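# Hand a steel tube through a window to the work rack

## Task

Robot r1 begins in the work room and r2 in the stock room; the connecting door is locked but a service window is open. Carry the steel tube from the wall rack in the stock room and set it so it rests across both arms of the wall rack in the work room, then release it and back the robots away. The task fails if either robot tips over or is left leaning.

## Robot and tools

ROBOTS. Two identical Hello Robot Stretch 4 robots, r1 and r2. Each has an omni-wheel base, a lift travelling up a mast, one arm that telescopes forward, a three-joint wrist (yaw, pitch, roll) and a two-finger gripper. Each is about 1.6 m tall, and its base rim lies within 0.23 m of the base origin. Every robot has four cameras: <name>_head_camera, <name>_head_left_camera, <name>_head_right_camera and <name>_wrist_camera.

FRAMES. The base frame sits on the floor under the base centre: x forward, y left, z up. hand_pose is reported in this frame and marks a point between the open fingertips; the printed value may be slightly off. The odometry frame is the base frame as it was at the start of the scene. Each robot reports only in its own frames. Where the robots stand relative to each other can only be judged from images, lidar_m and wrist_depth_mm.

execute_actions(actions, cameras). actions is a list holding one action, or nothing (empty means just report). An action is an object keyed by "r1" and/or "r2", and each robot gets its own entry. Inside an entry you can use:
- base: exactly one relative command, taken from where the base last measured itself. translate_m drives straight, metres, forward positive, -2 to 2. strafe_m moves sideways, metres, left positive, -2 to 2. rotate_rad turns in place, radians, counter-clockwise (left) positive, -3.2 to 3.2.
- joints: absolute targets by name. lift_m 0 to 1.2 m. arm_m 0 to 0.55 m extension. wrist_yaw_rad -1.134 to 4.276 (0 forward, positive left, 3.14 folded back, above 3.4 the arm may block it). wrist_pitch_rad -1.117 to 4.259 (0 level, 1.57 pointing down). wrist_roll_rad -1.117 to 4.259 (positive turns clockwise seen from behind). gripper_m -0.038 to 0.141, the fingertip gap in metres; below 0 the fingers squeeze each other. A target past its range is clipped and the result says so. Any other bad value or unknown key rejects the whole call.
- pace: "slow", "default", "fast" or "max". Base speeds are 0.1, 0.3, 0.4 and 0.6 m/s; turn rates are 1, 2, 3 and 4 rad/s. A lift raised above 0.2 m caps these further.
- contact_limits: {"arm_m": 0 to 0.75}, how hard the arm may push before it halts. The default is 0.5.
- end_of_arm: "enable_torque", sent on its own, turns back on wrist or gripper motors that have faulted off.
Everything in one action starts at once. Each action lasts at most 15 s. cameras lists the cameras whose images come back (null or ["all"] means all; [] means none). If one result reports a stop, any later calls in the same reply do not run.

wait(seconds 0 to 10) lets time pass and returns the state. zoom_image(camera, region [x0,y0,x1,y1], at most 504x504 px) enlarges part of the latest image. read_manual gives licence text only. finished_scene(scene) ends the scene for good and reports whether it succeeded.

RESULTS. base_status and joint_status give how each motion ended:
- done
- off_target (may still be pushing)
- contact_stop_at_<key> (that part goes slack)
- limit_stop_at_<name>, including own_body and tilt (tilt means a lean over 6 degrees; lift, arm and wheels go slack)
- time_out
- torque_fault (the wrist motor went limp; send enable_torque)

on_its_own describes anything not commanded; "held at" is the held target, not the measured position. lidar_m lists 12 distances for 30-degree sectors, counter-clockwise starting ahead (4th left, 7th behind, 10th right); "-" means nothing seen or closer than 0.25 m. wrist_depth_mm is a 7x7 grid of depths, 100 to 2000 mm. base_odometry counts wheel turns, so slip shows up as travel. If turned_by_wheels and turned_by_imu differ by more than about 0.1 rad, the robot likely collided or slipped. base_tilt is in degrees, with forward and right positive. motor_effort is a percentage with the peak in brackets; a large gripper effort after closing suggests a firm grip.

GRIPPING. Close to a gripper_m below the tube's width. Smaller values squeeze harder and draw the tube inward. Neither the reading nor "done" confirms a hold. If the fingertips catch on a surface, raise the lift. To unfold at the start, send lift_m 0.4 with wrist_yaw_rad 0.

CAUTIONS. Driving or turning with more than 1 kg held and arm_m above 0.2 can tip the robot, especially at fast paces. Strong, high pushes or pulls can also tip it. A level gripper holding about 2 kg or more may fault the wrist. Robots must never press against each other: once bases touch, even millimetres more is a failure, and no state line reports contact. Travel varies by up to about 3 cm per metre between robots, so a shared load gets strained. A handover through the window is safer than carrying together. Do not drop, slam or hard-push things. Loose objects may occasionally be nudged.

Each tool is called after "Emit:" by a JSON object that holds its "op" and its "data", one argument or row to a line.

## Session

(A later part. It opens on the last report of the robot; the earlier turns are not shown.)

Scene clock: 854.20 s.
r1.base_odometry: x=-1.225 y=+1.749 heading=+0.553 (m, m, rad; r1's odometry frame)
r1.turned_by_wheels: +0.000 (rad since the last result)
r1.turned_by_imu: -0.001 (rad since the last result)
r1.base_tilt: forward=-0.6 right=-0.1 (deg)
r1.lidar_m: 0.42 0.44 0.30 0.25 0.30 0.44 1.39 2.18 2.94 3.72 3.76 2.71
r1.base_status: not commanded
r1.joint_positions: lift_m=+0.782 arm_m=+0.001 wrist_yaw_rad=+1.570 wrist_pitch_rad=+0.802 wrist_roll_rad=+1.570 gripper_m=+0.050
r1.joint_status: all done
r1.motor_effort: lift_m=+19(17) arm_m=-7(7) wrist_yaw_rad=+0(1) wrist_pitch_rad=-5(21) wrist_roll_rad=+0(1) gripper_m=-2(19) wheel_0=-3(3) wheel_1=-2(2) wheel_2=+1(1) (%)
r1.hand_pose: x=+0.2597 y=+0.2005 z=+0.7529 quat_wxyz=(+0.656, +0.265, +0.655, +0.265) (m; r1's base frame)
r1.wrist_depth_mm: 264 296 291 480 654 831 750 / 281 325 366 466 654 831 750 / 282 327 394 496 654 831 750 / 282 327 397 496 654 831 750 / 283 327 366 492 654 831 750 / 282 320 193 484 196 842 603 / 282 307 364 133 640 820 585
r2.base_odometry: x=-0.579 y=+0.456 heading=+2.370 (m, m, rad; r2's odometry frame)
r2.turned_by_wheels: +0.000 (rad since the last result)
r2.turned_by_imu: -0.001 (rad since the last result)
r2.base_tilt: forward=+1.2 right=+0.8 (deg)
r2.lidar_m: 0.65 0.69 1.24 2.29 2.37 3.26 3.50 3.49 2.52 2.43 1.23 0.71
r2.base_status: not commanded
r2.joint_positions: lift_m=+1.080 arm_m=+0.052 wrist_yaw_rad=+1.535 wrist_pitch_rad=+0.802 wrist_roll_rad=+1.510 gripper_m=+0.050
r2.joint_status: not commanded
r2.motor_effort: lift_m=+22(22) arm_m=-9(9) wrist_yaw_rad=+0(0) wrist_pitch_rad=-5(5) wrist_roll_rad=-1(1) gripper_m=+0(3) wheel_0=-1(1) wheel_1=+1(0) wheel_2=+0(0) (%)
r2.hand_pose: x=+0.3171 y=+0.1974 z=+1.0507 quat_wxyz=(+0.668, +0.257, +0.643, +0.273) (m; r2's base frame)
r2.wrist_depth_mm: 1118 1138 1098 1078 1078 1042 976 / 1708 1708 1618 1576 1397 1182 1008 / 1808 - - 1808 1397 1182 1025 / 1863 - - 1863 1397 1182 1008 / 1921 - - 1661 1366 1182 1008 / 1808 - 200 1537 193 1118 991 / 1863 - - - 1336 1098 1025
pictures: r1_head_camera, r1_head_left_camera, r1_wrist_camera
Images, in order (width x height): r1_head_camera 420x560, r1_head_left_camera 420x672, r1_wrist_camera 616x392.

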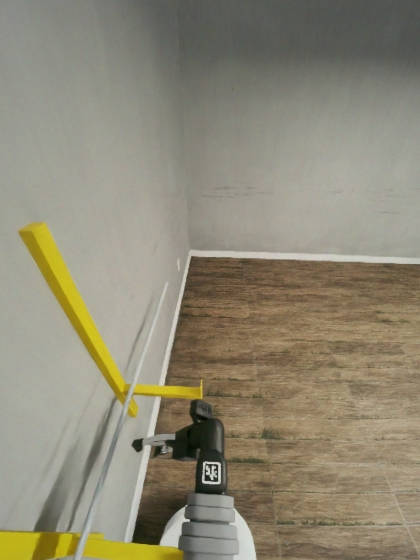

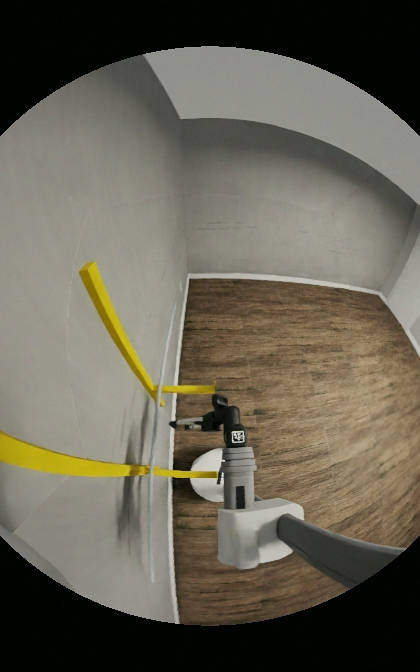

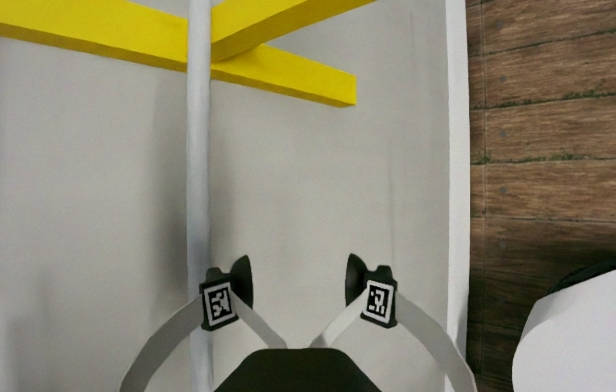

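Emit:
{"op": "execute_actions", "data": {
  "actions": [
    {"r1": {"base": {"strafe_m": -0.75}, "pace": "fast"}}
  ],
  "cameras": ["r1_head_left_camera", "r1_wrist_camera", "r2_head_camera"]
}}

Scene clock: 861.47 s.
r1.base_odometry: x=-0.831 y=+1.111 heading=+0.554 (m, m, rad; r1's odometry frame)
r1.turned_by_wheels: +0.000 (rad since the last result)
r1.turned_by_imu: -0.003 (rad since the last result)
r1.base_tilt: forward=-0.5 right=+0.0 (deg)
r1.lidar_m: 2.61 1.58 0.92 0.80 1.09 1.60 2.11 2.19 2.96 2.97 3.27 2.74
r1.base_status: done
r1.joint_positions: lift_m=+0.782 arm_m=+0.001 wrist_yaw_rad=+1.570 wrist_pitch_rad=+0.802 wrist_roll_rad=+1.570 gripper_m=+0.050
r1.joint_status: not commanded
r1.motor_effort: lift_m=+18(19) arm_m=-7(6) wrist_yaw_rad=+0(1) wrist_pitch_rad=-5(5) wrist_roll_rad=+0(0) gripper_m=-5(3) wheel_0=+0(11) wheel_1=+1(18) wheel_2=+0(2) (%)
r1.hand_pose: x=+0.2597 y=+0.2006 z=+0.7529 quat_wxyz=(+0.656, +0.265, +0.655, +0.265) (m; r1's base frame)
r1.wrist_depth_mm: 891 1042 1255 1205 976 842 750 / 904 1042 1255 1229 991 842 750 / 891 1042 1255 1205 1008 842 759 / 917 1060 1255 1205 1025 866 759 / 917 1078 1229 1205 991 854 750 / 831 1042 193 1229 196 866 597 / 904 976 1229 133 1025 831 585
r2.base_odometry: x=-0.579 y=+0.456 heading=+2.370 (m, m, rad; r2's odometry frame)
r2.turned_by_wheels: +0.000 (rad since the last result)
r2.turned_by_imu: -0.002 (rad since the last result)
r2.base_tilt: forward=+1.2 right=+0.8 (deg)
r2.lidar_m: 0.64 0.69 1.23 2.28 2.40 3.26 3.51 3.48 2.54 2.44 1.22 0.69
r2.base_status: not commanded
r2.joint_positions: lift_m=+1.080 arm_m=+0.052 wrist_yaw_rad=+1.535 wrist_pitch_rad=+0.802 wrist_roll_rad=+1.510 gripper_m=+0.050
r2.joint_status: not commanded
r2.motor_effort: lift_m=+22(22) arm_m=-9(9) wrist_yaw_rad=+0(0) wrist_pitch_rad=-4(5) wrist_roll_rad=-1(1) gripper_m=-3(6) wheel_0=-1(1) wheel_1=+0(1) wheel_2=+0(0) (%)
r2.hand_pose: x=+0.3171 y=+0.1974 z=+1.0507 quat_wxyz=(+0.668, +0.257, +0.643, +0.273) (m; r2's base frame)
r2.wrist_depth_mm: 1098 1098 1060 1078 1060 1078 976 / 1708 1708 1708 1661 1397 1182 1025 / 1808 - - 1808 1430 1205 1008 / 1863 - - 1708 1397 1182 1008 / 1808 - - 1661 1366 1160 991 / 1808 - 200 1537 193 1118 991 / 1921 - - - 1308 1098 1008
pictures: r1_head_left_camera, r1_wrist_camera, r2_head_camera
Images, in order (width x height): r1_head_left_camera 420x672, r1_wrist_camera 616x392, r2_head_camera 420x560.

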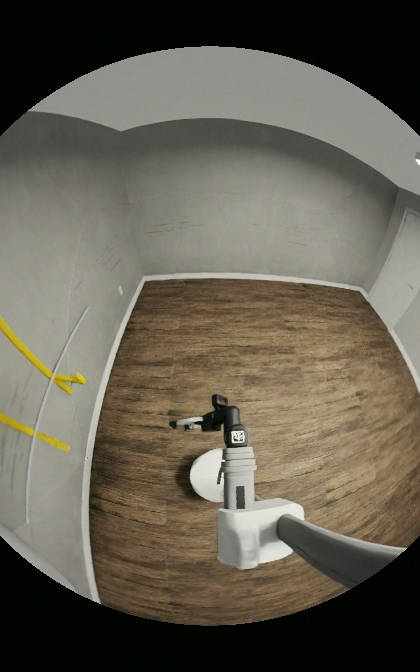

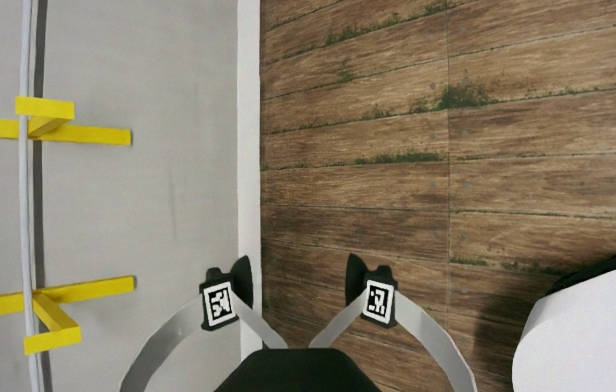

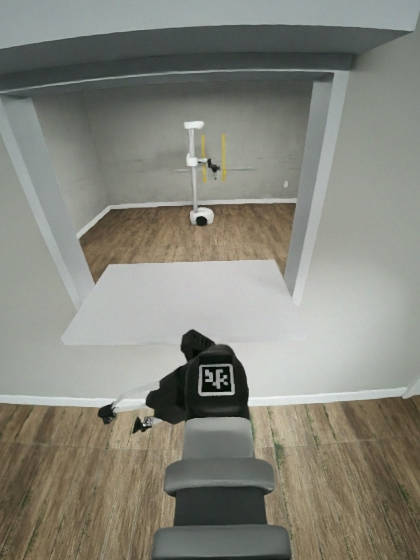

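The tube is resting on both arms of the work room's rack, and both robots are clear and upright, so I'm ending scene 1.

Emit:
{"op": "finished_scene", "data": {
  "scene": 1
}}

The scene is finished: the task was done.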